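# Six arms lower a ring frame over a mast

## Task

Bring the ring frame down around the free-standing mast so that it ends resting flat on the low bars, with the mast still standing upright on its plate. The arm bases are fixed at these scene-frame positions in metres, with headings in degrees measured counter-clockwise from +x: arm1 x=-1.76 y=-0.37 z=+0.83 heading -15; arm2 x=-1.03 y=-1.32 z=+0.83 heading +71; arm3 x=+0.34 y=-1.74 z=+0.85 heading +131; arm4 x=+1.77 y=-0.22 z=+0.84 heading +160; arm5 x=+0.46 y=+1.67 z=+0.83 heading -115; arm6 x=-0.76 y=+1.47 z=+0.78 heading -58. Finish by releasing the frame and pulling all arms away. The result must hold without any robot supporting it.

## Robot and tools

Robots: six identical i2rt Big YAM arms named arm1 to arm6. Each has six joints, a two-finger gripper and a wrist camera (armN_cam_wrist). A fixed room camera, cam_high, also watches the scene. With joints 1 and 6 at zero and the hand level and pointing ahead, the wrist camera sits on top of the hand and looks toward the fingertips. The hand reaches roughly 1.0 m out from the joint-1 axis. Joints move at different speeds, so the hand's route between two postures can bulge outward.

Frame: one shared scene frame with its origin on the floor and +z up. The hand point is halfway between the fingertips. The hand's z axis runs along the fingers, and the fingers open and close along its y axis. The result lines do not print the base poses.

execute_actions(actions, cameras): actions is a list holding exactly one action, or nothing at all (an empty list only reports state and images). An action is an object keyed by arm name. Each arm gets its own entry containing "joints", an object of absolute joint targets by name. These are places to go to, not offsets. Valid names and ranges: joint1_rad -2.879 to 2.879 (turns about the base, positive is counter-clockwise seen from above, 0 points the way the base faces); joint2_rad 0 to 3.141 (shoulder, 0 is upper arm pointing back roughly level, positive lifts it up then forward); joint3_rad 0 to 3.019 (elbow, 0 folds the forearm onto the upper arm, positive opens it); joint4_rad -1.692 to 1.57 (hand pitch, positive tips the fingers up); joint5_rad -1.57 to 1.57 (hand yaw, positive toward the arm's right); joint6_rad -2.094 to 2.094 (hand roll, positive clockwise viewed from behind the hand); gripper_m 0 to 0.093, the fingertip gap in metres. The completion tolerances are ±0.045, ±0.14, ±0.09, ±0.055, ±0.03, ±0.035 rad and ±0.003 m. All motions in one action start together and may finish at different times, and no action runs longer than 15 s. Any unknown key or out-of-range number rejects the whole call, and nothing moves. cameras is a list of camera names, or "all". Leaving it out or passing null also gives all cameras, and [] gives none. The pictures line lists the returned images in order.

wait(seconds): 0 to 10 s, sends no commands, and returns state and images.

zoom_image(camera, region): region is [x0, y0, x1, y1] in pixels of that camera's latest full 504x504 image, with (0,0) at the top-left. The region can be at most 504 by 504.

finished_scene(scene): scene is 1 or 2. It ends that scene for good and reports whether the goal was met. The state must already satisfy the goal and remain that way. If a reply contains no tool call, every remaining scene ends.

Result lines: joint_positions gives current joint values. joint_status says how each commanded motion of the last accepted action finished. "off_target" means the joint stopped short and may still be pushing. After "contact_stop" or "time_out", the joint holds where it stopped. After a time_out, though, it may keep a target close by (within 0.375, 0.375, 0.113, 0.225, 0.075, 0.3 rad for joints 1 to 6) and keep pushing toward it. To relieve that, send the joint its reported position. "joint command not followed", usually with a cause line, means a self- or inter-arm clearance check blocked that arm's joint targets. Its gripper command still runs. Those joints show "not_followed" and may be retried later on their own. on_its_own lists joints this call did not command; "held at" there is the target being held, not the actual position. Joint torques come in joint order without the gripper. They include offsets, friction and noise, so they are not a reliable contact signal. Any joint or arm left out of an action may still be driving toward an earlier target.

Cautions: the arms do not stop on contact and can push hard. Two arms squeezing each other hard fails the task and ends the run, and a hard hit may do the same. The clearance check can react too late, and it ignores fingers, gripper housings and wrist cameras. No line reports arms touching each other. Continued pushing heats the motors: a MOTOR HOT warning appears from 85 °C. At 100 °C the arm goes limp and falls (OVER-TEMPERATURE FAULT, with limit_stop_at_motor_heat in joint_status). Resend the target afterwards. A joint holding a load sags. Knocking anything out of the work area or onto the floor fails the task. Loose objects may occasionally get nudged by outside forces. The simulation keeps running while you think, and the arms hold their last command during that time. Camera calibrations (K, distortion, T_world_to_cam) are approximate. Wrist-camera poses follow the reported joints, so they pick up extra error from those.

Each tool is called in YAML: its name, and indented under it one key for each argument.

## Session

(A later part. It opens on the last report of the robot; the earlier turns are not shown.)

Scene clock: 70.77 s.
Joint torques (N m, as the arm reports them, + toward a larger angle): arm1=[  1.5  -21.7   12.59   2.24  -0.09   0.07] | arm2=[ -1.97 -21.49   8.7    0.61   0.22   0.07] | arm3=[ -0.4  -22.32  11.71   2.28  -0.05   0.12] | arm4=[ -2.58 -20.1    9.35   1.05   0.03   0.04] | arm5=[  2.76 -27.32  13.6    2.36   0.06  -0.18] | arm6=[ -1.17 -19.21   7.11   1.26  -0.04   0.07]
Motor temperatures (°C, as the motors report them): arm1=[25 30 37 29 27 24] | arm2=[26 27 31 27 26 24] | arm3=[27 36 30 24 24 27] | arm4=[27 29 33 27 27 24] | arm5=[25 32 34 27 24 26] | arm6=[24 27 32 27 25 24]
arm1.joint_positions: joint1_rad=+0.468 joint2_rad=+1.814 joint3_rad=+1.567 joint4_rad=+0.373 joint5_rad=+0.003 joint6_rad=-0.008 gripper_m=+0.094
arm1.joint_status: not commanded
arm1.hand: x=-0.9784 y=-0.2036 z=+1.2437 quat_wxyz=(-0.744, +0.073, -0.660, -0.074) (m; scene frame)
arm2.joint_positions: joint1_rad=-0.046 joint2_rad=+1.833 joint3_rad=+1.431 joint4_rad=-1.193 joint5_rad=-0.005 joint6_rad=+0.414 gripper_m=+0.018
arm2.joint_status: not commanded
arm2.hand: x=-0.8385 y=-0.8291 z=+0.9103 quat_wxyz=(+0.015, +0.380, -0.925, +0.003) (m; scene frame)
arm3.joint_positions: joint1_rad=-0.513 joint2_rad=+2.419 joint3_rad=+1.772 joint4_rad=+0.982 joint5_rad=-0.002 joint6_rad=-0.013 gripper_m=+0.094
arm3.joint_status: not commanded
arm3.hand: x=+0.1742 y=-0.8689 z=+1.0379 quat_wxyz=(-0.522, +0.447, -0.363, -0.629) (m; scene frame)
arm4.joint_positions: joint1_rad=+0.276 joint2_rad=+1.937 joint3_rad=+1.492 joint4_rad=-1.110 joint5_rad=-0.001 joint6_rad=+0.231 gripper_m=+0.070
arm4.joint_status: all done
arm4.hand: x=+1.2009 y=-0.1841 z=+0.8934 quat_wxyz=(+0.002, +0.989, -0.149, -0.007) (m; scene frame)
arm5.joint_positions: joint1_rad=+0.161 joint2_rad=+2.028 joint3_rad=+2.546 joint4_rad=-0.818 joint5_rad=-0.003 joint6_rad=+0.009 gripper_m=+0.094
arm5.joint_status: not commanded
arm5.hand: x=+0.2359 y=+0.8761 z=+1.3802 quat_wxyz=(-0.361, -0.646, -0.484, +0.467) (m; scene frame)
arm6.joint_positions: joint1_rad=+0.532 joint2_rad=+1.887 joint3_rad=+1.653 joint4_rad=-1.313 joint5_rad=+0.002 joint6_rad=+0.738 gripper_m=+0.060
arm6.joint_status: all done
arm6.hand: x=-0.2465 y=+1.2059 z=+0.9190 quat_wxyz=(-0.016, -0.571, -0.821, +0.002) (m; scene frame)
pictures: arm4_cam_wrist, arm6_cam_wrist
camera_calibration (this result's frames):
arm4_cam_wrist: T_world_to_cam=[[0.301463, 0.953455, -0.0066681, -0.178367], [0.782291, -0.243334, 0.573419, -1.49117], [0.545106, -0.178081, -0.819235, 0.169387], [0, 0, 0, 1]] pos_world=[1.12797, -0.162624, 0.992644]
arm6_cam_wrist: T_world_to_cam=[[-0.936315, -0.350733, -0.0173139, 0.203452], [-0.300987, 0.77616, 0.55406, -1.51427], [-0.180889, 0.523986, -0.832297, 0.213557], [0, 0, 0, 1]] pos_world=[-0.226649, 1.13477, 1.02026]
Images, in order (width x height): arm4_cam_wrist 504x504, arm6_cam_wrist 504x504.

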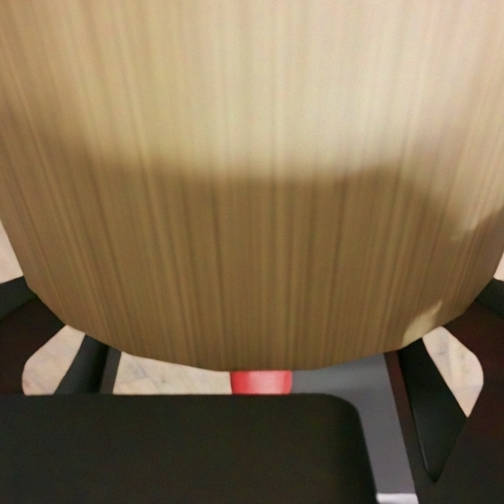

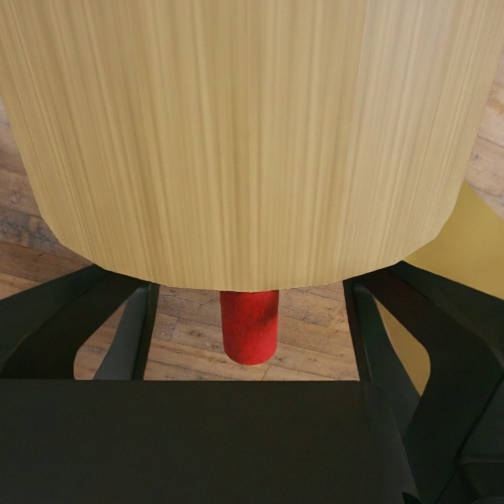

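execute_actions:
  actions:
    - {"arm4":{"joints":{"gripper_m":0}},"arm6":{"joints":{"joint3_rad":1.62,"joint4_rad":-1.255}}}
  cameras: []

execute_actions:
  actions:
    - {"arm6":{"joints":{"gripper_m":0}}}
  cameras: []

execute_actions:
  actions:
    - {"arm2":{"joints":{"joint2_rad":1.75,"joint3_rad":1.55,"joint4_rad":-1.26}},"arm4":{"joints":{"joint2_rad":1.86,"joint3_rad":1.63,"joint4_rad":-1.22}},"arm6":{"joints":{"joint2_rad":1.85,"joint3_rad":1.77,"joint4_rad":-1.39}}}
  cameras: ["arm3_cam_wrist"]

Scene clock: 75.90 s.
Joint torques (N m, as the arm reports them, + toward a larger angle): arm1=[  1.6  -21.72  12.59   2.22  -0.07   0.07] | arm2=[ -2.06 -21.5    8.75   0.64   0.37   0.06] | arm3=[ -0.32 -22.19  11.67   2.29  -0.05   0.12] | arm4=[ -2.44 -19.79  10.28   1.35  -0.16   0.11] | arm5=[  2.5  -27.47  13.6    2.39   0.06  -0.21] | arm6=[ -1.05 -19.59   7.2    1.24  -0.04   0.05]
Motor temperatures (°C, as the motors report them): arm1=[25 30 38 29 27 24] | arm2=[26 27 31 27 26 24] | arm3=[27 36 31 24 24 27] | arm4=[27 29 33 27 27 24] | arm5=[25 32 34 27 24 26] | arm6=[24 27 32 27 25 24]
arm1.joint_positions: joint1_rad=+0.468 joint2_rad=+1.814 joint3_rad=+1.567 joint4_rad=+0.373 joint5_rad=+0.003 joint6_rad=-0.008 gripper_m=+0.094
arm1.joint_status: not commanded
arm1.hand: x=-0.9784 y=-0.2036 z=+1.2437 quat_wxyz=(-0.744, +0.073, -0.660, -0.074) (m; scene frame)
arm2.joint_positions: joint1_rad=-0.046 joint2_rad=+1.833 joint3_rad=+1.431 joint4_rad=-1.193 joint5_rad=-0.009 joint6_rad=+0.414 gripper_m=+0.018
arm2.joint_status: not commanded
arm2.hand: x=-0.8391 y=-0.8289 z=+0.9103 quat_wxyz=(+0.017, +0.380, -0.925, +0.002) (m; scene frame)
arm3.joint_positions: joint1_rad=-0.513 joint2_rad=+2.419 joint3_rad=+1.772 joint4_rad=+0.982 joint5_rad=-0.002 joint6_rad=-0.013 gripper_m=+0.094
arm3.joint_status: not commanded
arm3.hand: x=+0.1742 y=-0.8689 z=+1.0379 quat_wxyz=(-0.522, +0.447, -0.363, -0.629) (m; scene frame)
arm4.joint_positions: joint1_rad=+0.277 joint2_rad=+1.931 joint3_rad=+1.482 joint4_rad=-1.118 joint5_rad=+0.004 joint6_rad=+0.224 gripper_m=+0.019
arm4.joint_status: gripper_m off_target (ended at +0.019, target +0.000)
arm4.hand: x=+1.2065 y=-0.1846 z=+0.8934 quat_wxyz=(-0.001, +0.989, -0.146, -0.001) (m; scene frame)
arm5.joint_positions: joint1_rad=+0.161 joint2_rad=+2.028 joint3_rad=+2.546 joint4_rad=-0.818 joint5_rad=-0.003 joint6_rad=+0.009 gripper_m=+0.094
arm5.joint_status: not commanded
arm5.hand: x=+0.2359 y=+0.8761 z=+1.3802 quat_wxyz=(-0.361, -0.646, -0.484, +0.467) (m; scene frame)
arm6.joint_positions: joint1_rad=+0.532 joint2_rad=+1.891 joint3_rad=+1.621 joint4_rad=-1.268 joint5_rad=+0.002 joint6_rad=+0.738 gripper_m=+0.060
arm6.joint_status: all done
arm6.hand: x=-0.2464 y=+1.2057 z=+0.9049 quat_wxyz=(-0.020, -0.571, -0.820, +0.002) (m; scene frame)
pictures: none
No camera images: the call's "cameras" was empty. Leave "cameras" out to get every camera's image.

Scene clock: 76.53 s.
Joint torques (N m, as the arm reports them, + toward a larger angle): arm1=[  1.55 -21.69  12.59   2.24  -0.08   0.07] | arm2=[ -1.91 -21.48   8.74   0.6    0.38   0.07] | arm3=[ -0.35 -22.45  11.69   2.35  -0.04   0.13] | arm4=[ -2.45 -19.76  10.25   1.34  -0.14   0.11] | arm5=[  2.78 -27.15  13.54   2.44   0.09  -0.17] | arm6=[ -1.42 -19.57   7.29   1.24   0.01   0.07]
Motor temperatures (°C, as the motors report them): arm1=[25 30 38 29 27 24] | arm2=[26 27 31 27 26 24] | arm3=[27 36 31 24 24 27] | arm4=[27 29 33 27 27 24] | arm5=[25 32 34 27 24 26] | arm6=[24 27 32 27 25 24]
arm1.joint_positions: joint1_rad=+0.468 joint2_rad=+1.814 joint3_rad=+1.567 joint4_rad=+0.373 joint5_rad=+0.003 joint6_rad=-0.008 gripper_m=+0.094
arm1.joint_status: not commanded
arm1.hand: x=-0.9784 y=-0.2036 z=+1.2437 quat_wxyz=(-0.744, +0.073, -0.660, -0.074) (m; scene frame)
arm2.joint_positions: joint1_rad=-0.046 joint2_rad=+1.833 joint3_rad=+1.431 joint4_rad=-1.193 joint5_rad=-0.009 joint6_rad=+0.414 gripper_m=+0.018
arm2.joint_status: not commanded
arm2.hand: x=-0.8391 y=-0.8289 z=+0.9103 quat_wxyz=(+0.017, +0.380, -0.925, +0.002) (m; scene frame)
arm3.joint_positions: joint1_rad=-0.513 joint2_rad=+2.419 joint3_rad=+1.772 joint4_rad=+0.982 joint5_rad=-0.002 joint6_rad=-0.013 gripper_m=+0.094
arm3.joint_status: not commanded
arm3.hand: x=+0.1742 y=-0.8689 z=+1.0379 quat_wxyz=(-0.522, +0.447, -0.363, -0.629) (m; scene frame)
arm4.joint_positions: joint1_rad=+0.277 joint2_rad=+1.931 joint3_rad=+1.482 joint4_rad=-1.118 joint5_rad=+0.004 joint6_rad=+0.224 gripper_m=+0.019
arm4.joint_status: not commanded
arm4.hand: x=+1.2065 y=-0.1847 z=+0.8934 quat_wxyz=(-0.001, +0.989, -0.146, -0.001) (m; scene frame)
arm5.joint_positions: joint1_rad=+0.161 joint2_rad=+2.028 joint3_rad=+2.546 joint4_rad=-0.818 joint5_rad=-0.003 joint6_rad=+0.009 gripper_m=+0.094
arm5.joint_status: not commanded
arm5.hand: x=+0.2359 y=+0.8761 z=+1.3802 quat_wxyz=(-0.361, -0.646, -0.484, +0.467) (m; scene frame)
arm6.joint_positions: joint1_rad=+0.533 joint2_rad=+1.891 joint3_rad=+1.620 joint4_rad=-1.268 joint5_rad=+0.000 joint6_rad=+0.738 gripper_m=+0.019
arm6.joint_status: gripper_m off_target (ended at +0.019, target +0.000)
arm6.hand: x=-0.2463 y=+1.2067 z=+0.9046 quat_wxyz=(-0.019, -0.571, -0.821, +0.001) (m; scene frame)
pictures: none
No camera images: the call's "cameras" was empty. Leave "cameras" out to get every camera's image.

Scene clock: 77.47 s.
Joint torques (N m, as the arm reports them, + toward a larger angle): arm1=[  1.63 -21.73  12.59   2.24  -0.08   0.07] | arm2=[ -1.79 -24.06  13.78  -0.33   0.48   0.07] | arm3=[ -0.38 -22.48  11.66   2.31  -0.05   0.12] | arm4=[ -3.54 -22.4   16.62   0.27  -0.07   0.11] | arm5=[  2.2  -27.54  13.57   2.41   0.05  -0.17] | arm6=[ -1.24 -24.12  12.48   0.12  -0.47   0.03]
Motor temperatures (°C, as the motors report them): arm1=[25 30 38 29 27 24] | arm2=[26 27 31 27 26 24] | arm3=[27 36 31 24 24 27] | arm4=[27 29 33 27 27 24] | arm5=[25 32 34 27 24 26] | arm6=[24 28 32 27 25 24]
arm1.joint_positions: joint1_rad=+0.468 joint2_rad=+1.814 joint3_rad=+1.567 joint4_rad=+0.373 joint5_rad=+0.003 joint6_rad=-0.008 gripper_m=+0.094
arm1.joint_status: not commanded
arm1.hand: x=-0.9784 y=-0.2036 z=+1.2437 quat_wxyz=(-0.744, +0.073, -0.660, -0.074) (m; scene frame)
arm2.joint_positions: joint1_rad=-0.046 joint2_rad=+1.803 joint3_rad=+1.461 joint4_rad=-1.252 joint5_rad=-0.012 joint6_rad=+0.414 gripper_m=+0.018
arm2.joint_status: all done
arm2.hand: x=-0.8401 y=-0.8307 z=+0.9359 quat_wxyz=(+0.018, +0.380, -0.925, +0.001) (m; scene frame)
arm3.joint_positions: joint1_rad=-0.513 joint2_rad=+2.419 joint3_rad=+1.772 joint4_rad=+0.982 joint5_rad=-0.002 joint6_rad=-0.013 gripper_m=+0.094
arm3.joint_status: not commanded
arm3.hand: x=+0.1742 y=-0.8689 z=+1.0379 quat_wxyz=(-0.522, +0.447, -0.363, -0.629) (m; scene frame)
arm4.joint_positions: joint1_rad=+0.283 joint2_rad=+1.891 joint3_rad=+1.542 joint4_rad=-1.225 joint5_rad=+0.002 joint6_rad=+0.225 gripper_m=+0.019
arm4.joint_status: all done
arm4.hand: x=+1.2063 y=-0.1884 z=+0.9363 quat_wxyz=(+0.000, +0.990, -0.143, +0.002) (m; scene frame)
arm5.joint_positions: joint1_rad=+0.161 joint2_rad=+2.028 joint3_rad=+2.546 joint4_rad=-0.818 joint5_rad=-0.003 joint6_rad=+0.009 gripper_m=+0.094
arm5.joint_status: not commanded
arm5.hand: x=+0.2359 y=+0.8761 z=+1.3802 quat_wxyz=(-0.361, -0.646, -0.484, +0.467) (m; scene frame)
arm6.joint_positions: joint1_rad=+0.534 joint2_rad=+1.881 joint3_rad=+1.702 joint4_rad=-1.374 joint5_rad=+0.012 joint6_rad=+0.741 gripper_m=+0.019
arm6.joint_status: all done
arm6.hand: x=-0.2459 y=+1.2055 z=+0.9405 quat_wxyz=(-0.013, -0.571, -0.821, +0.008) (m; scene frame)
pictures: arm3_cam_wrist
camera_calibration (this result's frames):
arm3_cam_wrist: T_world_to_cam=[[0.978297, 0.207073, 0.00739881, -0.000254587], [0.0690489, -0.292132, -0.953882, 0.725748], [-0.195362, 0.933691, -0.30009, 1.27815], [0, 0, 0, 1]] pos_world=[0.199839, -0.981332, 1.07584]
Images, in order (width x height): arm3_cam_wrist 504x504.

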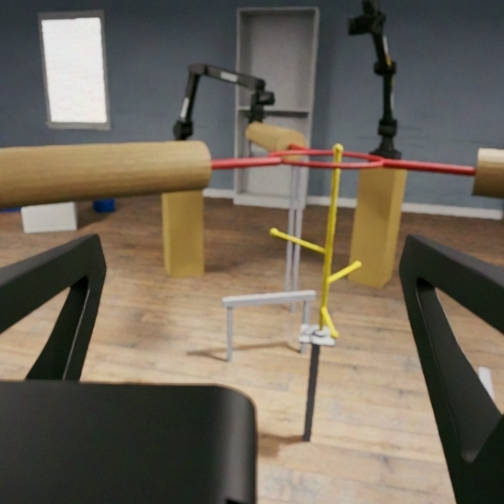

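execute_actions:
  actions:
    - {"arm2":{"joints":{"joint1_rad":-0.25,"joint2_rad":1.67,"joint3_rad":1.42,"joint4_rad":-1.21,"joint6_rad":0.11}},"arm4":{"joints":{"joint1_rad":0.085,"joint2_rad":1.9,"joint3_rad":1.73,"joint4_rad":-1.27,"joint6_rad":-0.06}},"arm6":{"joints":{"joint1_rad":0.35,"joint2_rad":1.63,"joint3_rad":1.48,"joint4_rad":-1.32,"joint6_rad":0.45}}}
  cameras: []

execute_actions:
  actions:
    - {"arm2":{"joints":{"joint1_rad":-0.465,"joint2_rad":1.63,"joint3_rad":1.37,"joint4_rad":-1.19,"joint6_rad":-0.21}},"arm4":{"joints":{"joint1_rad":-0.09,"joint2_rad":2.0,"joint3_rad":1.885,"joint4_rad":-1.33,"joint6_rad":-0.34}},"arm6":{"joints":{"joint1_rad":0.1,"joint2_rad":1.48,"joint3_rad":1.29,"joint4_rad":-1.28,"joint6_rad":0.11}}}
  cameras: ["arm1_cam_wrist","arm3_cam_wrist","arm5_cam_wrist","cam_high"]

Scene clock: 90.37 s.
Joint torques (N m, as the arm reports them, + toward a larger angle): arm1=[  1.51 -21.58  12.61   2.26  -0.08   0.07] | arm2=[ -5.17 -17.03   9.78   1.43   1.17  -0.51] | arm3=[ -0.51 -22.49  11.7    2.32  -0.04   0.12] | arm4=[ -1.25 -22.73  15.23   1.28   0.15  -0.04] | arm5=[  2.44 -27.5   13.56   2.35   0.03  -0.16] | arm6=[ -4.43 -14.83  10.27   2.47   0.79  -0.71]
Motor temperatures (°C, as the motors report them): arm1=[25 30 38 29 27 24] | arm2=[26 28 34 27 26 24] | arm3=[27 36 31 24 24 27] | arm4=[27 30 38 27 27 24] | arm5=[25 32 35 27 24 26] | arm6=[25 28 35 27 25 24]
arm1.joint_positions: joint1_rad=+0.468 joint2_rad=+1.814 joint3_rad=+1.567 joint4_rad=+0.373 joint5_rad=+0.003 joint6_rad=-0.008 gripper_m=+0.094
arm1.joint_status: not commanded
arm1.hand: x=-0.9784 y=-0.2036 z=+1.2437 quat_wxyz=(-0.744, +0.073, -0.660, -0.074) (m; scene frame)
arm2.joint_positions: joint1_rad=-0.201 joint2_rad=+1.665 joint3_rad=+1.393 joint4_rad=-1.246 joint5_rad=-0.031 joint6_rad=+0.154 gripper_m=+0.018
arm2.joint_status: joint1_rad time_out (moved -0.156 of -0.204); joint6_rad time_out (moved -0.260 of -0.304); the others done
arm2.on_its_own: joint1_rad reads -0.201 and still pushes toward -0.250 since a time_out; joint6_rad reads +0.154 and still pushes toward +0.110 since a time_out
arm2.hand: x=-0.7803 y=-0.8853 z=+0.9788 quat_wxyz=(-0.008, +0.428, -0.903, -0.032) (m; scene frame)
arm3.joint_positions: joint1_rad=-0.513 joint2_rad=+2.419 joint3_rad=+1.772 joint4_rad=+0.982 joint5_rad=-0.002 joint6_rad=-0.013 gripper_m=+0.094
arm3.joint_status: not commanded
arm3.hand: x=+0.1742 y=-0.8689 z=+1.0379 quat_wxyz=(-0.522, +0.447, -0.363, -0.629) (m; scene frame)
arm4.joint_positions: joint1_rad=+0.076 joint2_rad=+1.925 joint3_rad=+1.659 joint4_rad=-1.297 joint5_rad=-0.004 joint6_rad=-0.061 gripper_m=+0.019
arm4.joint_status: all done
arm4.hand: x=+1.2024 y=-0.0683 z=+0.9600 quat_wxyz=(+0.002, +0.995, -0.104, -0.004) (m; scene frame)
arm5.joint_positions: joint1_rad=+0.161 joint2_rad=+2.028 joint3_rad=+2.546 joint4_rad=-0.818 joint5_rad=-0.003 joint6_rad=+0.009 gripper_m=+0.094
arm5.joint_status: not commanded
arm5.hand: x=+0.2359 y=+0.8761 z=+1.3802 quat_wxyz=(-0.361, -0.646, -0.484, +0.467) (m; scene frame)
arm6.joint_positions: joint1_rad=+0.393 joint2_rad=+1.609 joint3_rad=+1.443 joint4_rad=-1.365 joint5_rad=-0.019 joint6_rad=+0.503 gripper_m=+0.019
arm6.joint_status: joint6_rad time_out (moved -0.238 of -0.291); the others done
arm6.on_its_own: joint6_rad reads +0.503 and still pushes toward +0.450 since a time_out
arm6.hand: x=-0.3609 y=+1.1934 z=+0.9810 quat_wxyz=(-0.024, -0.531, -0.847, -0.005) (m; scene frame)
pictures: none
No camera images: the call's "cameras" was empty. Leave "cameras" out to get every camera's image.

not run: a stop came earlier in this reply.

execute_actions:
  actions: []

Scene clock: 91.37 s.
Joint torques (N m, as the arm reports them, + toward a larger angle): arm1=[  1.6  -21.78  12.58   2.22  -0.08   0.07] | arm2=[ -5.2  -17.16   9.78   1.42   1.18  -0.5 ] | arm3=[ -0.44 -22.33  11.65   2.3   -0.05   0.13] | arm4=[ -1.27 -22.75  15.25   1.32   0.14  -0.04] | arm5=[  2.55 -26.75  13.55   2.42   0.05  -0.18] | arm6=[ -4.83 -14.99  10.26   2.53   0.78  -0.7 ]
Motor temperatures (°C, as the motors report them): arm1=[25 30 38 29 27 24] | arm2=[26 28 34 27 26 24] | arm3=[27 36 31 24 24 27] | arm4=[27 30 38 27 27 24] | arm5=[25 32 35 27 24 26] | arm6=[25 28 35 27 25 24]
arm1.joint_positions: joint1_rad=+0.468 joint2_rad=+1.814 joint3_rad=+1.567 joint4_rad=+0.373 joint5_rad=+0.003 joint6_rad=-0.008 gripper_m=+0.094
arm1.joint_status: not commanded
arm1.hand: x=-0.9784 y=-0.2036 z=+1.2437 quat_wxyz=(-0.744, +0.073, -0.660, -0.074) (m; scene frame)
arm2.joint_positions: joint1_rad=-0.201 joint2_rad=+1.665 joint3_rad=+1.393 joint4_rad=-1.246 joint5_rad=-0.031 joint6_rad=+0.154 gripper_m=+0.018
arm2.joint_status: joint1_rad time_out (moved -0.156 of -0.204); joint6_rad time_out (moved -0.260 of -0.304); the others done
arm2.on_its_own: joint1_rad reads -0.201 and still pushes toward -0.250 since a time_out; joint6_rad reads +0.154 and still pushes toward +0.110 since a time_out
arm2.hand: x=-0.7803 y=-0.8853 z=+0.9788 quat_wxyz=(-0.008, +0.428, -0.903, -0.032) (m; scene frame)
arm3.joint_positions: joint1_rad=-0.513 joint2_rad=+2.419 joint3_rad=+1.772 joint4_rad=+0.982 joint5_rad=-0.002 joint6_rad=-0.013 gripper_m=+0.094
arm3.joint_status: not commanded
arm3.hand: x=+0.1742 y=-0.8689 z=+1.0379 quat_wxyz=(-0.522, +0.447, -0.363, -0.629) (m; scene frame)
arm4.joint_positions: joint1_rad=+0.076 joint2_rad=+1.925 joint3_rad=+1.659 joint4_rad=-1.297 joint5_rad=-0.004 joint6_rad=-0.061 gripper_m=+0.019
arm4.joint_status: all done
arm4.hand: x=+1.2024 y=-0.0683 z=+0.9600 quat_wxyz=(+0.002, +0.995, -0.104, -0.004) (m; scene frame)
arm5.joint_positions: joint1_rad=+0.161 joint2_rad=+2.028 joint3_rad=+2.546 joint4_rad=-0.818 joint5_rad=-0.003 joint6_rad=+0.009 gripper_m=+0.094
arm5.joint_status: not commanded
arm5.hand: x=+0.2359 y=+0.8761 z=+1.3802 quat_wxyz=(-0.361, -0.646, -0.484, +0.467) (m; scene frame)
arm6.joint_positions: joint1_rad=+0.393 joint2_rad=+1.609 joint3_rad=+1.443 joint4_rad=-1.365 joint5_rad=-0.019 joint6_rad=+0.503 gripper_m=+0.019
arm6.joint_status: joint6_rad time_out (moved -0.238 of -0.291); the others done
arm6.on_its_own: joint6_rad reads +0.503 and still pushes toward +0.450 since a time_out
arm6.hand: x=-0.3609 y=+1.1934 z=+0.9810 quat_wxyz=(-0.024, -0.531, -0.847, -0.005) (m; scene frame)
pictures: arm1_cam_wrist, arm2_cam_wrist, arm3_cam_wrist, arm4_cam_wrist, arm5_cam_wrist, arm6_cam_wrist, cam_high
camera_calibration (this result's frames):
arm1_cam_wrist: T_world_to_cam=[[0.212757, -0.977087, 0.00590223, 0.00722131], [-0.461572, -0.105826, -0.880768, 0.632315], [0.861212, 0.184665, -0.473511, 1.59479], [0, 0, 0, 1]] pos_world=[-1.08313, -0.220531, 1.31203]
arm2_cam_wrist: T_world_to_cam=[[0.772739, -0.63285, -0.048746, 0.0869313], [-0.504739, -0.65924, 0.557351, -1.5174], [-0.384855, -0.406083, -0.828844, 0.277352], [0, 0, 0, 1]] pos_world=[-0.726324, -0.832687, 1.07984]
arm3_cam_wrist: T_world_to_cam=[[0.978297, 0.207073, 0.00739881, -0.000254587], [0.0690489, -0.292132, -0.953882, 0.725748], [-0.195362, 0.933691, -0.30009, 1.27815], [0, 0, 0, 1]] pos_world=[0.199839, -0.981332, 1.07584]
arm4_cam_wrist: T_world_to_cam=[[0.212294, 0.977187, -0.00610663, -0.180581], [0.797968, -0.169745, 0.578303, -1.52087], [0.564073, -0.127643, -0.815799, 0.221042], [0, 0, 0, 1]] pos_world=[1.12726, -0.0534832, 1.05875]
arm5_cam_wrist: T_world_to_cam=[[-0.961623, 0.273736, -0.0186962, 0.0153722], [0.232352, 0.776211, -0.586096, 0.0732477], [-0.145924, -0.567948, -0.810026, 1.77708], [0, 0, 0, 1]] pos_world=[0.257082, 0.948227, 1.4827]
arm6_cam_wrist: T_world_to_cam=[[-0.897118, -0.440242, -0.0369686, 0.233278], [-0.386467, 0.741475, 0.548505, -1.55734], [-0.214064, 0.506361, -0.835329, 0.263146], [0, 0, 0, 1]] pos_world=[-0.33625, 1.12418, 1.08264]
Images, in order (width x height): arm1_cam_wrist 504x504, arm2_cam_wrist 504x504, arm3_cam_wrist 504x504, arm4_cam_wrist 504x504, arm5_cam_wrist 504x504, arm6_cam_wrist 504x504, cam_high 504x504.

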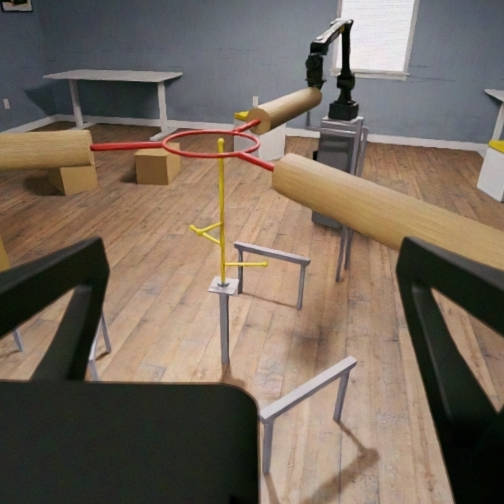

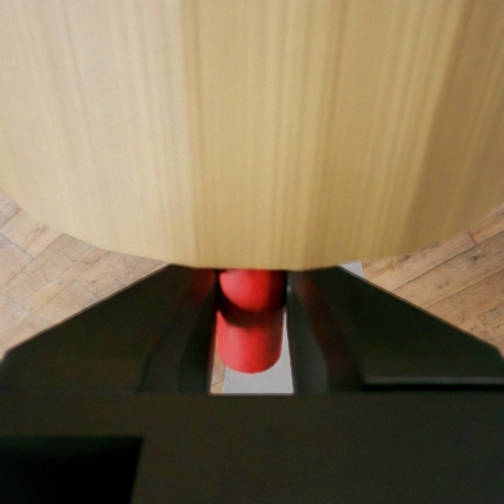

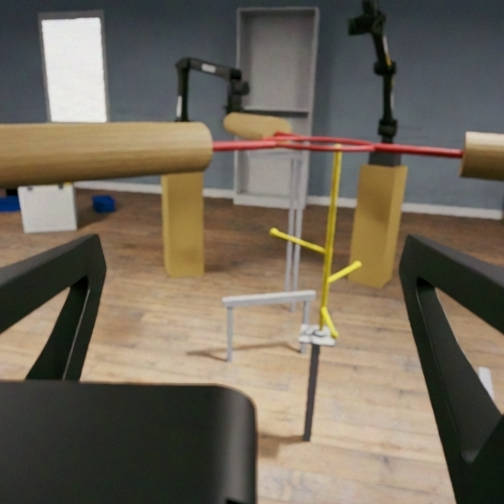

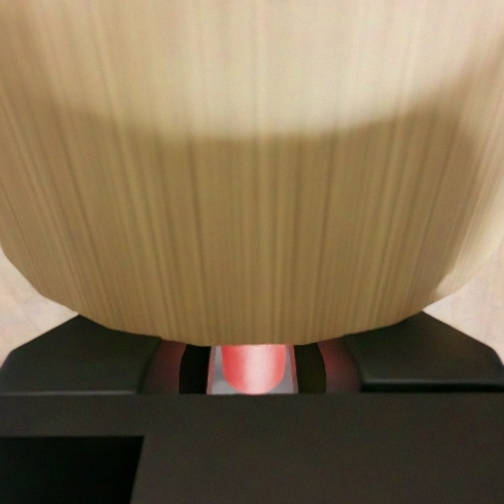

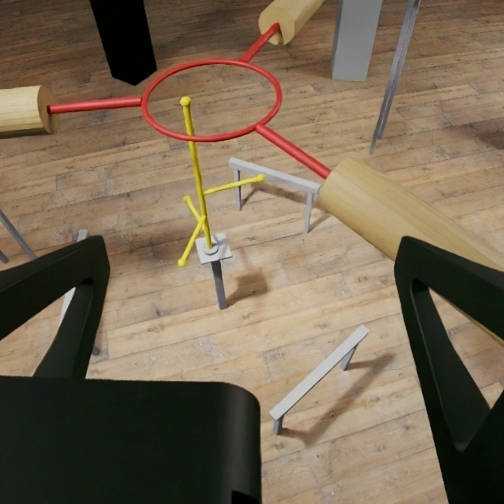

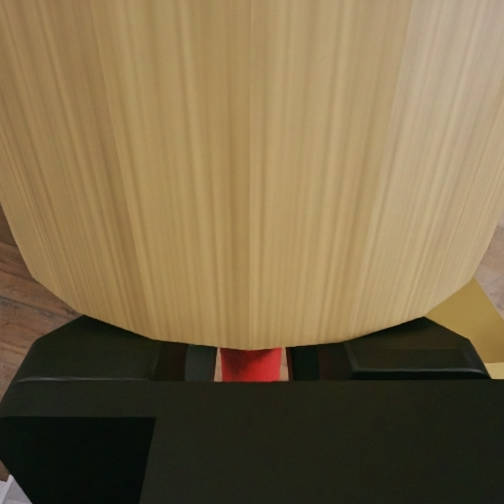

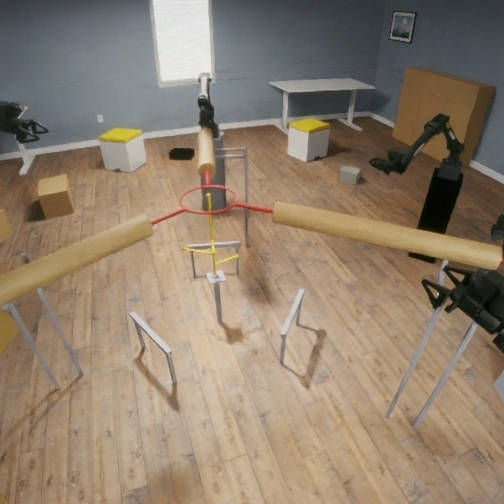

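execute_actions:
  actions:
    - {"arm2":{"joints":{"joint1_rad":-0.22,"joint2_rad":1.61,"joint3_rad":1.57,"joint4_rad":-1.41,"joint6_rad":0.14}},"arm4":{"joints":{"joint2_rad":1.86,"joint3_rad":1.86,"joint4_rad":-1.46}},"arm6":{"joints":{"joint1_rad":0.38,"joint2_rad":1.57,"joint3_rad":1.63,"joint4_rad":-1.53,"joint6_rad":0.49}}}
  cameras: []

execute_actions:
  actions:
    - {"arm2":{"joints":{"joint1_rad":-0.465,"joint2_rad":1.575,"joint3_rad":1.52,"joint4_rad":-1.394,"joint6_rad":-0.21}},"arm4":{"joints":{"joint1_rad":-0.09,"joint2_rad":1.97,"joint3_rad":2.04,"joint4_rad":-1.52,"joint6_rad":-0.34}},"arm6":{"joints":{"joint1_rad":0.1,"joint2_rad":1.445,"joint3_rad":1.465,"joint4_rad":-1.49,"joint6_rad":0.11}}}
  cameras: ["arm1_cam_wrist","arm3_cam_wrist","arm5_cam_wrist","cam_high"]

Scene clock: 99.57 s.
Joint torques (N m, as the arm reports them, + toward a larger angle): arm1=[  1.63 -21.74  12.6    2.26  -0.07   0.07] | arm2=[ -2.32 -21.1   13.96  -0.4    0.52  -0.22] | arm3=[ -0.32 -22.37  11.7    2.36  -0.05   0.11] | arm4=[ -1.63 -23.35  15.71   0.2   -0.21  -0.05] | arm5=[  2.39 -27.23  13.68   2.28   0.1   -0.15] | arm6=[ -1.42 -18.62  12.2    0.17   0.13  -0.14]
Motor temperatures (°C, as the motors report them): arm1=[25 30 39 29 27 24] | arm2=[26 28 33 27 27 24] | arm3=[27 37 31 24 24 27] | arm4=[27 30 38 27 27 24] | arm5=[25 33 35 27 24 26] | arm6=[25 28 35 27 25 24]
arm1.joint_positions: joint1_rad=+0.468 joint2_rad=+1.814 joint3_rad=+1.567 joint4_rad=+0.373 joint5_rad=+0.003 joint6_rad=-0.008 gripper_m=+0.094
arm1.joint_status: not commanded
arm1.hand: x=-0.9784 y=-0.2036 z=+1.2437 quat_wxyz=(-0.744, +0.073, -0.660, -0.074) (m; scene frame)
arm2.joint_positions: joint1_rad=-0.201 joint2_rad=+1.648 joint3_rad=+1.486 joint4_rad=-1.400 joint5_rad=-0.013 joint6_rad=+0.154 gripper_m=+0.018
arm2.joint_status: all done
arm2.hand: x=-0.7811 y=-0.8938 z=+1.0209 quat_wxyz=(+0.005, +0.428, -0.904, -0.012) (m; scene frame)
arm3.joint_positions: joint1_rad=-0.513 joint2_rad=+2.419 joint3_rad=+1.772 joint4_rad=+0.982 joint5_rad=-0.002 joint6_rad=-0.013 gripper_m=+0.094
arm3.joint_status: not commanded
arm3.hand: x=+0.1742 y=-0.8689 z=+1.0379 quat_wxyz=(-0.522, +0.447, -0.363, -0.629) (m; scene frame)
arm4.joint_positions: joint1_rad=+0.084 joint2_rad=+1.891 joint3_rad=+1.787 joint4_rad=-1.462 joint5_rad=+0.005 joint6_rad=-0.061 gripper_m=+0.019
arm4.joint_status: all done
arm4.hand: x=+1.2026 y=-0.0713 z=+1.0271 quat_wxyz=(-0.002, +0.995, -0.100, -0.002) (m; scene frame)
arm5.joint_positions: joint1_rad=+0.161 joint2_rad=+2.028 joint3_rad=+2.546 joint4_rad=-0.818 joint5_rad=-0.003 joint6_rad=+0.009 gripper_m=+0.094
arm5.joint_status: not commanded
arm5.hand: x=+0.2359 y=+0.8761 z=+1.3802 quat_wxyz=(-0.361, -0.646, -0.484, +0.467) (m; scene frame)
arm6.joint_positions: joint1_rad=+0.384 joint2_rad=+1.594 joint3_rad=+1.568 joint4_rad=-1.513 joint5_rad=-0.003 joint6_rad=+0.496 gripper_m=+0.019
arm6.joint_status: all done
arm6.hand: x=-0.3673 y=+1.1892 z=+1.0355 quat_wxyz=(-0.020, -0.532, -0.847, +0.003) (m; scene frame)
pictures: none
No camera images: the call's "cameras" was empty. Leave "cameras" out to get every camera's image.

Scene clock: 100.60 s.
Joint torques (N m, as the arm reports them, + toward a larger angle): arm1=[  1.58 -21.77  12.58   2.24  -0.08   0.06] | arm2=[  0.91 -21.57  10.97   0.39   0.19  -0.03] | arm3=[ -0.21 -22.32  11.71   2.34  -0.04   0.12] | arm4=[ -0.57 -24.28  16.1    0.32  -0.32   0.09] | arm5=[  2.82 -27.2   13.6    2.33   0.08  -0.19] | arm6=[ -1.2  -15.21   9.27   1.36   0.46  -0.09]
Motor temperatures (°C, as the motors report them): arm1=[25 30 39 29 27 24] | arm2=[26 28 33 27 27 24] | arm3=[27 37 31 24 24 27] | arm4=[27 30 39 27 27 24] | arm5=[25 33 35 27 24 26] | arm6=[25 28 35 27 25 24]
arm1.joint_positions: joint1_rad=+0.468 joint2_rad=+1.814 joint3_rad=+1.567 joint4_rad=+0.373 joint5_rad=+0.003 joint6_rad=-0.008 gripper_m=+0.094
arm1.joint_status: not commanded
arm1.hand: x=-0.9784 y=-0.2036 z=+1.2437 quat_wxyz=(-0.744, +0.073, -0.660, -0.074) (m; scene frame)
arm2.joint_positions: joint1_rad=-0.482 joint2_rad=+1.624 joint3_rad=+1.477 joint4_rad=-1.405 joint5_rad=-0.005 joint6_rad=-0.215 gripper_m=+0.018
arm2.joint_status: all done
arm2.hand: x=-0.6746 y=-0.9852 z=+1.0273 quat_wxyz=(-0.004, +0.467, -0.884, -0.009) (m; scene frame)
arm3.joint_positions: joint1_rad=-0.513 joint2_rad=+2.419 joint3_rad=+1.772 joint4_rad=+0.982 joint5_rad=-0.002 joint6_rad=-0.013 gripper_m=+0.094
arm3.joint_status: not commanded
arm3.hand: x=+0.1742 y=-0.8689 z=+1.0379 quat_wxyz=(-0.522, +0.447, -0.363, -0.629) (m; scene frame)
arm4.joint_positions: joint1_rad=-0.107 joint2_rad=+1.997 joint3_rad=+1.964 joint4_rad=-1.524 joint5_rad=+0.006 joint6_rad=-0.355 gripper_m=+0.019
arm4.joint_status: all done
arm4.hand: x=+1.2068 y=+0.0508 z=+1.0324 quat_wxyz=(-0.005, +0.999, -0.049, -0.005) (m; scene frame)
arm5.joint_positions: joint1_rad=+0.161 joint2_rad=+2.028 joint3_rad=+2.546 joint4_rad=-0.818 joint5_rad=-0.003 joint6_rad=+0.009 gripper_m=+0.094
arm5.joint_status: not commanded
arm5.hand: x=+0.2359 y=+0.8761 z=+1.3802 quat_wxyz=(-0.361, -0.646, -0.484, +0.467) (m; scene frame)
arm6.joint_positions: joint1_rad=+0.104 joint2_rad=+1.459 joint3_rad=+1.444 joint4_rad=-1.505 joint5_rad=-0.012 joint6_rad=+0.112 gripper_m=+0.019
arm6.joint_status: all done
arm6.hand: x=-0.4892 y=+1.1287 z=+1.0469 quat_wxyz=(-0.029, -0.487, -0.873, +0.008) (m; scene frame)
pictures: arm1_cam_wrist, arm3_cam_wrist, arm5_cam_wrist, cam_high
camera_calibration (this result's frames):
arm1_cam_wrist: T_world_to_cam=[[0.212757, -0.977087, 0.00590223, 0.00722131], [-0.461572, -0.105826, -0.880768, 0.632315], [0.861212, 0.184665, -0.473511, 1.59479], [0, 0, 0, 1]] pos_world=[-1.08313, -0.220531, 1.31203]
arm3_cam_wrist: T_world_to_cam=[[0.978297, 0.207073, 0.00739881, -0.000254587], [0.0690489, -0.292132, -0.953882, 0.725748], [-0.195362, 0.933691, -0.30009, 1.27815], [0, 0, 0, 1]] pos_world=[0.199839, -0.981332, 1.07584]
arm5_cam_wrist: T_world_to_cam=[[-0.961623, 0.273736, -0.0186962, 0.0153722], [0.232352, 0.776211, -0.586096, 0.0732477], [-0.145924, -0.567948, -0.810026, 1.77708], [0, 0, 0, 1]] pos_world=[0.257082, 0.948227, 1.4827]
Images, in order (width x height): arm1_cam_wrist 504x504, arm3_cam_wrist 504x504, arm5_cam_wrist 504x504, cam_high 504x504.

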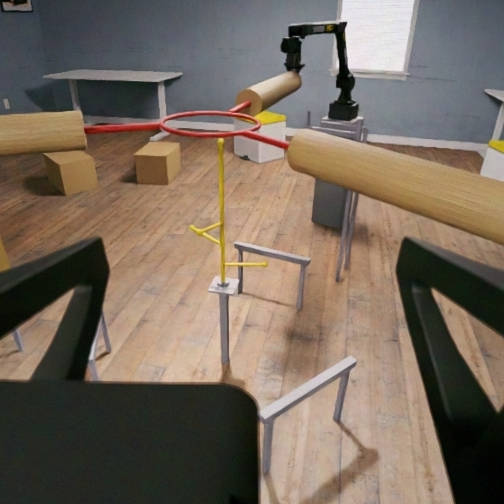

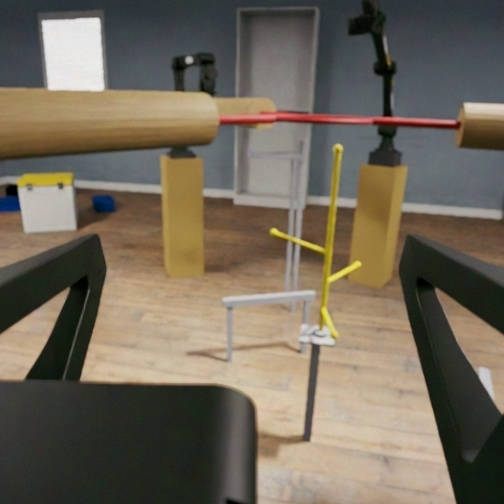

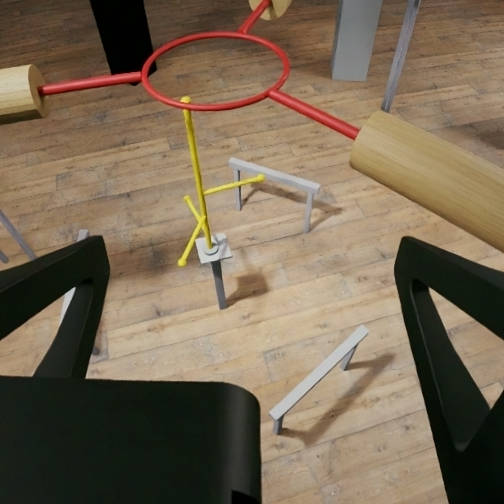

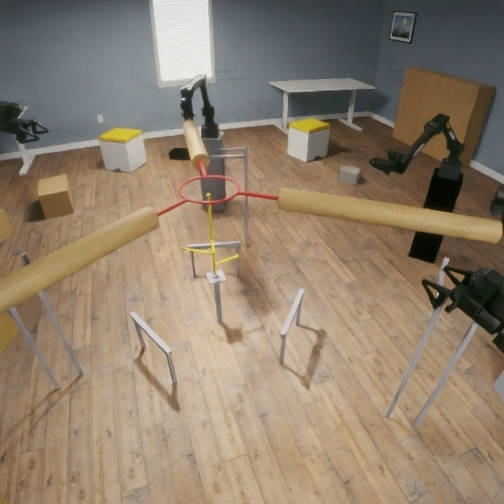

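execute_actions:
  actions:
    - {"arm2":{"joints":{"joint2_rad":1.635,"joint3_rad":1.34,"joint4_rad":-1.18}},"arm4":{"joints":{"joint2_rad":2.01,"joint3_rad":1.86,"joint4_rad":-1.32}},"arm6":{"joints":{"joint2_rad":1.49,"joint3_rad":1.26,"joint4_rad":-1.27}}}
  cameras: ["arm5_cam_wrist"]

execute_actions:
  actions:
    - {"arm2":{"joints":{"joint2_rad":1.76,"joint3_rad":1.215,"joint4_rad":-0.93}},"arm4":{"joints":{"joint2_rad":2.1,"joint3_rad":1.735,"joint4_rad":-1.1}},"arm6":{"joints":{"joint2_rad":1.6,"joint3_rad":1.105,"joint4_rad":-1.0}}}
  cameras: ["arm1_cam_wrist","arm3_cam_wrist","arm5_cam_wrist"]

Scene clock: 108.00 s.
Joint torques (N m, as the arm reports them, + toward a larger angle): arm1=[  1.53 -21.71  12.61   2.27  -0.08   0.06] | arm2=[ -0.03 -21.75   9.72   0.46   0.36  -0.03] | arm3=[ -0.38 -22.38  11.67   2.3   -0.05   0.12] | arm4=[ -2.11 -26.94  12.27   0.43  -0.22   0.09] | arm5=[  2.37 -27.1   13.58   2.43   0.07  -0.18] | arm6=[ -0.91 -16.07   8.95   0.87  -0.07  -0.11]
Motor temperatures (°C, as the motors report them): arm1=[25 31 39 29 27 24] | arm2=[26 28 33 27 26 24] | arm3=[27 37 31 24 24 27] | arm4=[27 31 39 27 27 24] | arm5=[25 33 35 27 24 26] | arm6=[25 28 35 27 25 24]
arm1.joint_positions: joint1_rad=+0.468 joint2_rad=+1.814 joint3_rad=+1.567 joint4_rad=+0.373 joint5_rad=+0.003 joint6_rad=-0.008 gripper_m=+0.094
arm1.joint_status: not commanded
arm1.hand: x=-0.9784 y=-0.2036 z=+1.2437 quat_wxyz=(-0.744, +0.073, -0.660, -0.074) (m; scene frame)
arm2.joint_positions: joint1_rad=-0.472 joint2_rad=+1.685 joint3_rad=+1.307 joint4_rad=-1.193 joint5_rad=-0.010 joint6_rad=-0.215 gripper_m=+0.018
arm2.joint_status: all done
arm2.hand: x=-0.6835 y=-0.9842 z=+0.9362 quat_wxyz=(+0.007, +0.471, -0.882, -0.009) (m; scene frame)
arm3.joint_positions: joint1_rad=-0.513 joint2_rad=+2.419 joint3_rad=+1.772 joint4_rad=+0.982 joint5_rad=-0.002 joint6_rad=-0.013 gripper_m=+0.094
arm3.joint_status: not commanded
arm3.hand: x=+0.1742 y=-0.8689 z=+1.0379 quat_wxyz=(-0.522, +0.447, -0.363, -0.629) (m; scene frame)
arm4.joint_positions: joint1_rad=-0.095 joint2_rad=+2.057 joint3_rad=+1.821 joint4_rad=-1.328 joint5_rad=+0.004 joint6_rad=-0.352 gripper_m=+0.019
arm4.joint_status: all done
arm4.hand: x=+1.1977 y=+0.0461 z=+0.9421 quat_wxyz=(-0.002, +0.999, -0.044, -0.002) (m; scene frame)
arm5.joint_positions: joint1_rad=+0.161 joint2_rad=+2.028 joint3_rad=+2.546 joint4_rad=-0.818 joint5_rad=-0.003 joint6_rad=+0.009 gripper_m=+0.094
arm5.joint_status: not commanded
arm5.hand: x=+0.2359 y=+0.8761 z=+1.3802 quat_wxyz=(-0.361, -0.646, -0.484, +0.467) (m; scene frame)
arm6.joint_positions: joint1_rad=+0.099 joint2_rad=+1.509 joint3_rad=+1.237 joint4_rad=-1.270 joint5_rad=+0.001 joint6_rad=+0.110 gripper_m=+0.019
arm6.joint_status: all done
arm6.hand: x=-0.4925 y=+1.1255 z=+0.9483 quat_wxyz=(-0.017, -0.488, -0.872, +0.009) (m; scene frame)
pictures: arm5_cam_wrist
camera_calibration (this result's frames):
arm5_cam_wrist: T_world_to_cam=[[-0.961623, 0.273736, -0.0186962, 0.0153722], [0.232352, 0.776211, -0.586096, 0.0732477], [-0.145924, -0.567948, -0.810026, 1.77708], [0, 0, 0, 1]] pos_world=[0.257082, 0.948227, 1.4827]
Images, in order (width x height): arm5_cam_wrist 504x504.

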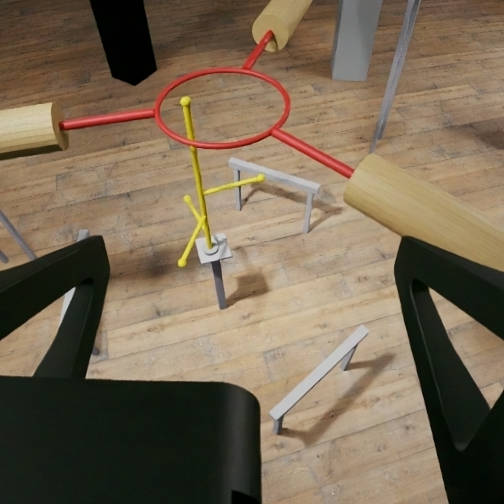

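Scene clock: 109.03 s.
Joint torques (N m, as the arm reports them, + toward a larger angle): arm1=[  1.62 -21.75  12.6    2.24  -0.08   0.07] | arm2=[ -0.13 -22.95   8.39   0.42   0.35  -0.04] | arm3=[ -0.35 -22.47  11.69   2.3   -0.05   0.12] | arm4=[ -2.07 -28.54  11.4    0.22  -0.19   0.05] | arm5=[  2.49 -27.1   13.59   2.57   0.07  -0.19] | arm6=[ -0.92 -17.08   7.99   0.86  -0.04  -0.07]
Motor temperatures (°C, as the motors report them): arm1=[25 31 39 29 27 24] | arm2=[26 28 33 27 26 24] | arm3=[27 37 31 24 24 27] | arm4=[27 31 39 27 27 24] | arm5=[25 33 35 27 24 26] | arm6=[25 28 35 27 25 24]
arm1.joint_positions: joint1_rad=+0.468 joint2_rad=+1.814 joint3_rad=+1.567 joint4_rad=+0.373 joint5_rad=+0.003 joint6_rad=-0.008 gripper_m=+0.094
arm1.joint_status: not commanded
arm1.hand: x=-0.9784 y=-0.2036 z=+1.2437 quat_wxyz=(-0.744, +0.073, -0.660, -0.074) (m; scene frame)
arm2.joint_positions: joint1_rad=-0.472 joint2_rad=+1.817 joint3_rad=+1.188 joint4_rad=-0.941 joint5_rad=-0.010 joint6_rad=-0.215 gripper_m=+0.018
arm2.joint_status: all done
arm2.hand: x=-0.6835 y=-0.9827 z=+0.8350 quat_wxyz=(+0.006, +0.471, -0.882, -0.009) (m; scene frame)
arm3.joint_positions: joint1_rad=-0.513 joint2_rad=+2.419 joint3_rad=+1.772 joint4_rad=+0.982 joint5_rad=-0.002 joint6_rad=-0.013 gripper_m=+0.094
arm3.joint_status: not commanded
arm3.hand: x=+0.1742 y=-0.8689 z=+1.0379 quat_wxyz=(-0.522, +0.447, -0.363, -0.629) (m; scene frame)
arm4.joint_positions: joint1_rad=-0.091 joint2_rad=+2.158 joint3_rad=+1.698 joint4_rad=-1.102 joint5_rad=+0.003 joint6_rad=-0.347 gripper_m=+0.019
arm4.joint_status: all done
arm4.hand: x=+1.1960 y=+0.0439 z=+0.8359 quat_wxyz=(-0.002, +0.999, -0.044, -0.003) (m; scene frame)
arm5.joint_positions: joint1_rad=+0.161 joint2_rad=+2.028 joint3_rad=+2.546 joint4_rad=-0.818 joint5_rad=-0.003 joint6_rad=+0.009 gripper_m=+0.094
arm5.joint_status: not commanded
arm5.hand: x=+0.2359 y=+0.8761 z=+1.3802 quat_wxyz=(-0.361, -0.646, -0.484, +0.467) (m; scene frame)
arm6.joint_positions: joint1_rad=+0.099 joint2_rad=+1.624 joint3_rad=+1.085 joint4_rad=-1.003 joint5_rad=+0.001 joint6_rad=+0.109 gripper_m=+0.019
arm6.joint_status: all done
arm6.hand: x=-0.4904 y=+1.1220 z=+0.8471 quat_wxyz=(-0.016, -0.488, -0.873, +0.009) (m; scene frame)
pictures: arm1_cam_wrist, arm3_cam_wrist, arm5_cam_wrist
camera_calibration (this result's frames):
arm1_cam_wrist: T_world_to_cam=[[0.212757, -0.977087, 0.00590223, 0.00722131], [-0.461572, -0.105826, -0.880768, 0.632315], [0.861212, 0.184665, -0.473511, 1.59479], [0, 0, 0, 1]] pos_world=[-1.08313, -0.220531, 1.31203]
arm3_cam_wrist: T_world_to_cam=[[0.978297, 0.207073, 0.00739881, -0.000254587], [0.0690489, -0.292132, -0.953882, 0.725748], [-0.195362, 0.933691, -0.30009, 1.27815], [0, 0, 0, 1]] pos_world=[0.199839, -0.981332, 1.07584]
arm5_cam_wrist: T_world_to_cam=[[-0.961623, 0.273736, -0.0186962, 0.0153722], [0.232352, 0.776211, -0.586096, 0.0732477], [-0.145924, -0.567948, -0.810026, 1.77708], [0, 0, 0, 1]] pos_world=[0.257082, 0.948227, 1.4827]
Images, in order (width x height): arm1_cam_wrist 504x504, arm3_cam_wrist 504x504, arm5_cam_wrist 504x504.

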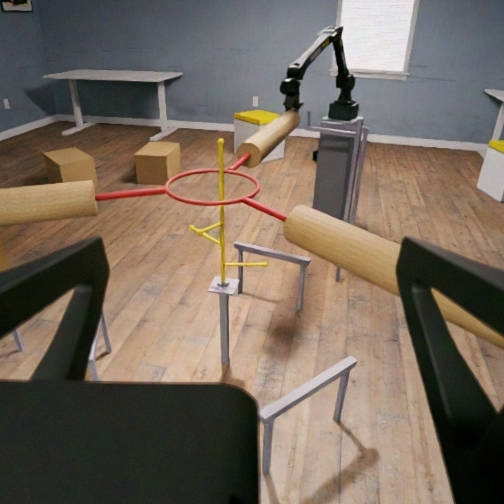

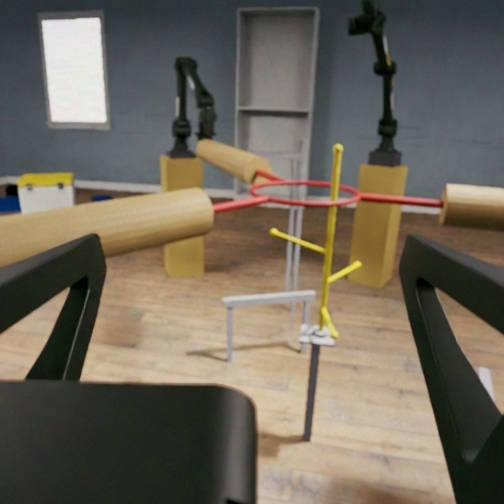

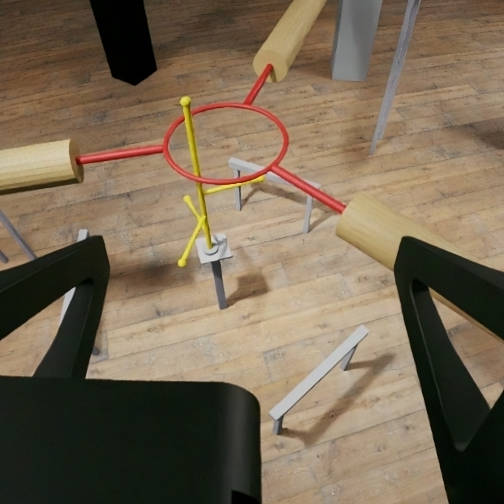

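execute_actions:
  actions:
    - {"arm2":{"joints":{"joint2_rad":1.905,"joint3_rad":1.15,"joint4_rad":-0.715}},"arm4":{"joints":{"joint2_rad":2.21,"joint3_rad":1.68,"joint4_rad":-0.94}},"arm6":{"joints":{"joint2_rad":1.755,"joint3_rad":1.005,"joint4_rad":-0.77}}}
  cameras: ["arm5_cam_wrist"]

execute_actions:
  actions:
    - {"arm2":{"joints":{"joint2_rad":2.1,"joint3_rad":1.15,"joint4_rad":-0.52}},"arm4":{"joints":{"joint2_rad":2.36,"joint3_rad":1.695,"joint4_rad":-0.795}},"arm6":{"joints":{"joint2_rad":1.95,"joint3_rad":0.975,"joint4_rad":-0.54}}}
  cameras: ["arm1_cam_wrist","arm3_cam_wrist","arm5_cam_wrist"]

Scene clock: 116.13 s.
Joint torques (N m, as the arm reports them, + toward a larger angle): arm1=[  1.57 -21.68  12.61   2.25  -0.08   0.07] | arm2=[ -0.04 -23.49   6.76   0.41   0.21  -0.03] | arm3=[ -0.33 -22.24  11.7    2.32  -0.05   0.13] | arm4=[ -1.87 -29.46   9.64   0.21  -0.15  -0.02] | arm5=[  2.51 -27.28  13.55   2.44   0.1   -0.14] | arm6=[ -0.65 -18.13   5.75   0.51   0.09  -0.06]
Motor temperatures (°C, as the motors report them): arm1=[25 31 39 29 27 24] | arm2=[26 28 32 27 26 24] | arm3=[27 37 32 24 24 27] | arm4=[27 32 37 27 27 24] | arm5=[25 33 35 27 24 26] | arm6=[25 28 34 27 25 24]
arm1.joint_positions: joint1_rad=+0.468 joint2_rad=+1.814 joint3_rad=+1.567 joint4_rad=+0.373 joint5_rad=+0.003 joint6_rad=-0.008 gripper_m=+0.094
arm1.joint_status: not commanded
arm1.hand: x=-0.9784 y=-0.2036 z=+1.2437 quat_wxyz=(-0.744, +0.073, -0.660, -0.074) (m; scene frame)
arm2.joint_positions: joint1_rad=-0.470 joint2_rad=+1.961 joint3_rad=+1.132 joint4_rad=-0.726 joint5_rad=-0.006 joint6_rad=-0.215 gripper_m=+0.018
arm2.joint_status: all done
arm2.hand: x=-0.6835 y=-0.9813 z=+0.7518 quat_wxyz=(-0.002, +0.472, -0.881, -0.009) (m; scene frame)
arm3.joint_positions: joint1_rad=-0.513 joint2_rad=+2.419 joint3_rad=+1.772 joint4_rad=+0.982 joint5_rad=-0.002 joint6_rad=-0.013 gripper_m=+0.094
arm3.joint_status: not commanded
arm3.hand: x=+0.1742 y=-0.8689 z=+1.0379 quat_wxyz=(-0.522, +0.447, -0.363, -0.629) (m; scene frame)
arm4.joint_positions: joint1_rad=-0.089 joint2_rad=+2.272 joint3_rad=+1.655 joint4_rad=-0.942 joint5_rad=+0.002 joint6_rad=-0.343 gripper_m=+0.019
arm4.joint_status: all done
arm4.hand: x=+1.1955 y=+0.0424 z=+0.7525 quat_wxyz=(-0.003, +0.999, -0.045, -0.005) (m; scene frame)
arm5.joint_positions: joint1_rad=+0.161 joint2_rad=+2.028 joint3_rad=+2.546 joint4_rad=-0.818 joint5_rad=-0.003 joint6_rad=+0.009 gripper_m=+0.094
arm5.joint_status: not commanded
arm5.hand: x=+0.2359 y=+0.8761 z=+1.3802 quat_wxyz=(-0.361, -0.646, -0.484, +0.467) (m; scene frame)
arm6.joint_positions: joint1_rad=+0.099 joint2_rad=+1.778 joint3_rad=+1.000 joint4_rad=-0.762 joint5_rad=-0.003 joint6_rad=+0.109 gripper_m=+0.019
arm6.joint_status: all done
arm6.hand: x=-0.4887 y=+1.1205 z=+0.7572 quat_wxyz=(-0.018, -0.488, -0.873, +0.008) (m; scene frame)
pictures: arm5_cam_wrist
camera_calibration (this result's frames):
arm5_cam_wrist: T_world_to_cam=[[-0.961623, 0.273736, -0.0186962, 0.0153722], [0.232352, 0.776211, -0.586096, 0.0732477], [-0.145924, -0.567948, -0.810026, 1.77708], [0, 0, 0, 1]] pos_world=[0.257082, 0.948227, 1.4827]
Images, in order (width x height): arm5_cam_wrist 504x504.

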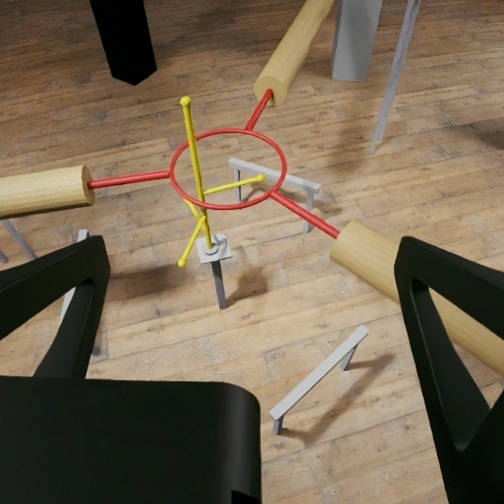

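Scene clock: 117.20 s.
Joint torques (N m, as the arm reports them, + toward a larger angle): arm1=[  1.53 -21.7   12.62   2.22  -0.08   0.07] | arm2=[ -0.18 -23.79   5.84   0.08   0.3   -0.05] | arm3=[ -0.44 -22.25  11.69   2.3   -0.05   0.13] | arm4=[ -2.87 -29.6   10.29  -0.31  -0.18  -0.06] | arm5=[  2.62 -27.03  13.51   2.37   0.03  -0.16] | arm6=[ -0.66 -19.49   4.61   0.15   0.18  -0.05]
Motor temperatures (°C, as the motors report them): arm1=[25 31 40 29 27 24] | arm2=[26 28 32 27 26 24] | arm3=[27 37 32 24 24 27] | arm4=[27 32 37 27 27 24] | arm5=[25 33 35 27 24 26] | arm6=[25 28 33 27 25 24]
arm1.joint_positions: joint1_rad=+0.468 joint2_rad=+1.814 joint3_rad=+1.567 joint4_rad=+0.373 joint5_rad=+0.003 joint6_rad=-0.008 gripper_m=+0.094
arm1.joint_status: not commanded
arm1.hand: x=-0.9784 y=-0.2036 z=+1.2437 quat_wxyz=(-0.744, +0.073, -0.660, -0.074) (m; scene frame)
arm2.joint_positions: joint1_rad=-0.470 joint2_rad=+2.151 joint3_rad=+1.127 joint4_rad=-0.521 joint5_rad=-0.008 joint6_rad=-0.214 gripper_m=+0.018
arm2.joint_status: all done
arm2.hand: x=-0.6848 y=-0.9804 z=+0.6622 quat_wxyz=(-0.006, +0.472, -0.882, -0.012) (m; scene frame)
arm3.joint_positions: joint1_rad=-0.513 joint2_rad=+2.419 joint3_rad=+1.772 joint4_rad=+0.982 joint5_rad=-0.002 joint6_rad=-0.013 gripper_m=+0.094
arm3.joint_status: not commanded
arm3.hand: x=+0.1742 y=-0.8689 z=+1.0379 quat_wxyz=(-0.522, +0.447, -0.363, -0.629) (m; scene frame)
arm4.joint_positions: joint1_rad=-0.085 joint2_rad=+2.418 joint3_rad=+1.655 joint4_rad=-0.786 joint5_rad=+0.003 joint6_rad=-0.340 gripper_m=+0.019
arm4.joint_status: all done
arm4.hand: x=+1.1950 y=+0.0400 z=+0.6640 quat_wxyz=(-0.005, +0.999, -0.045, -0.009) (m; scene frame)
arm5.joint_positions: joint1_rad=+0.161 joint2_rad=+2.028 joint3_rad=+2.546 joint4_rad=-0.818 joint5_rad=-0.003 joint6_rad=+0.009 gripper_m=+0.094
arm5.joint_status: not commanded
arm5.hand: x=+0.2359 y=+0.8761 z=+1.3802 quat_wxyz=(-0.361, -0.646, -0.484, +0.467) (m; scene frame)
arm6.joint_positions: joint1_rad=+0.099 joint2_rad=+1.973 joint3_rad=+0.968 joint4_rad=-0.523 joint5_rad=-0.005 joint6_rad=+0.108 gripper_m=+0.019
arm6.joint_status: all done
arm6.hand: x=-0.4870 y=+1.1184 z=+0.6681 quat_wxyz=(-0.024, -0.487, -0.873, +0.009) (m; scene frame)
pictures: arm1_cam_wrist, arm3_cam_wrist, arm5_cam_wrist
camera_calibration (this result's frames):
arm1_cam_wrist: T_world_to_cam=[[0.212757, -0.977087, 0.00590223, 0.00722131], [-0.461572, -0.105826, -0.880768, 0.632315], [0.861212, 0.184665, -0.473511, 1.59479], [0, 0, 0, 1]] pos_world=[-1.08313, -0.220531, 1.31203]
arm3_cam_wrist: T_world_to_cam=[[0.978297, 0.207073, 0.00739881, -0.000254587], [0.0690489, -0.292132, -0.953882, 0.725748], [-0.195362, 0.933691, -0.30009, 1.27815], [0, 0, 0, 1]] pos_world=[0.199839, -0.981332, 1.07584]
arm5_cam_wrist: T_world_to_cam=[[-0.961623, 0.273736, -0.0186962, 0.0153722], [0.232352, 0.776211, -0.586096, 0.0732477], [-0.145924, -0.567948, -0.810026, 1.77708], [0, 0, 0, 1]] pos_world=[0.257082, 0.948227, 1.4827]
Images, in order (width x height): arm1_cam_wrist 504x504, arm3_cam_wrist 504x504, arm5_cam_wrist 504x504.

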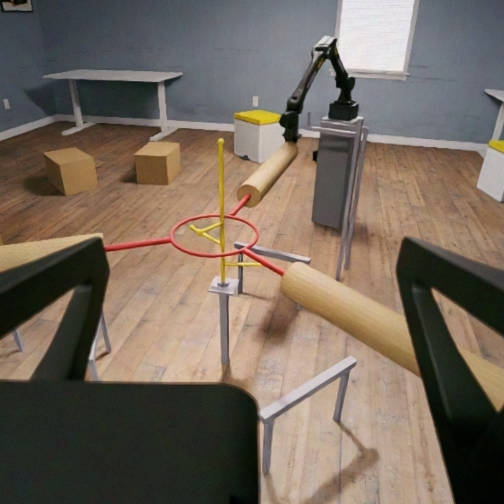

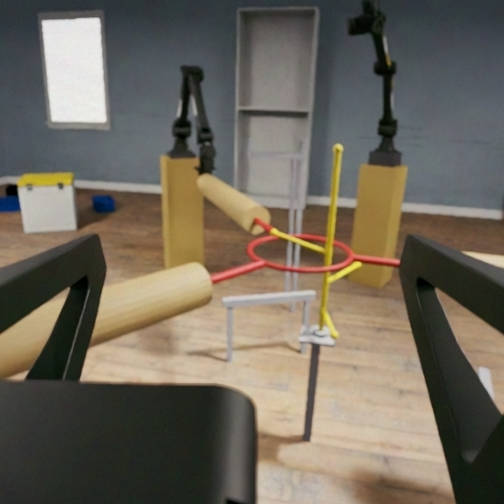

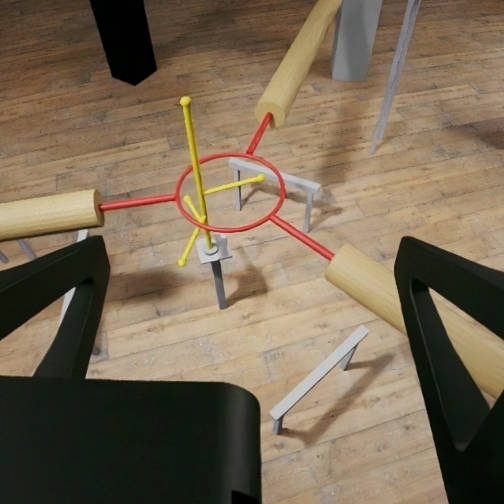

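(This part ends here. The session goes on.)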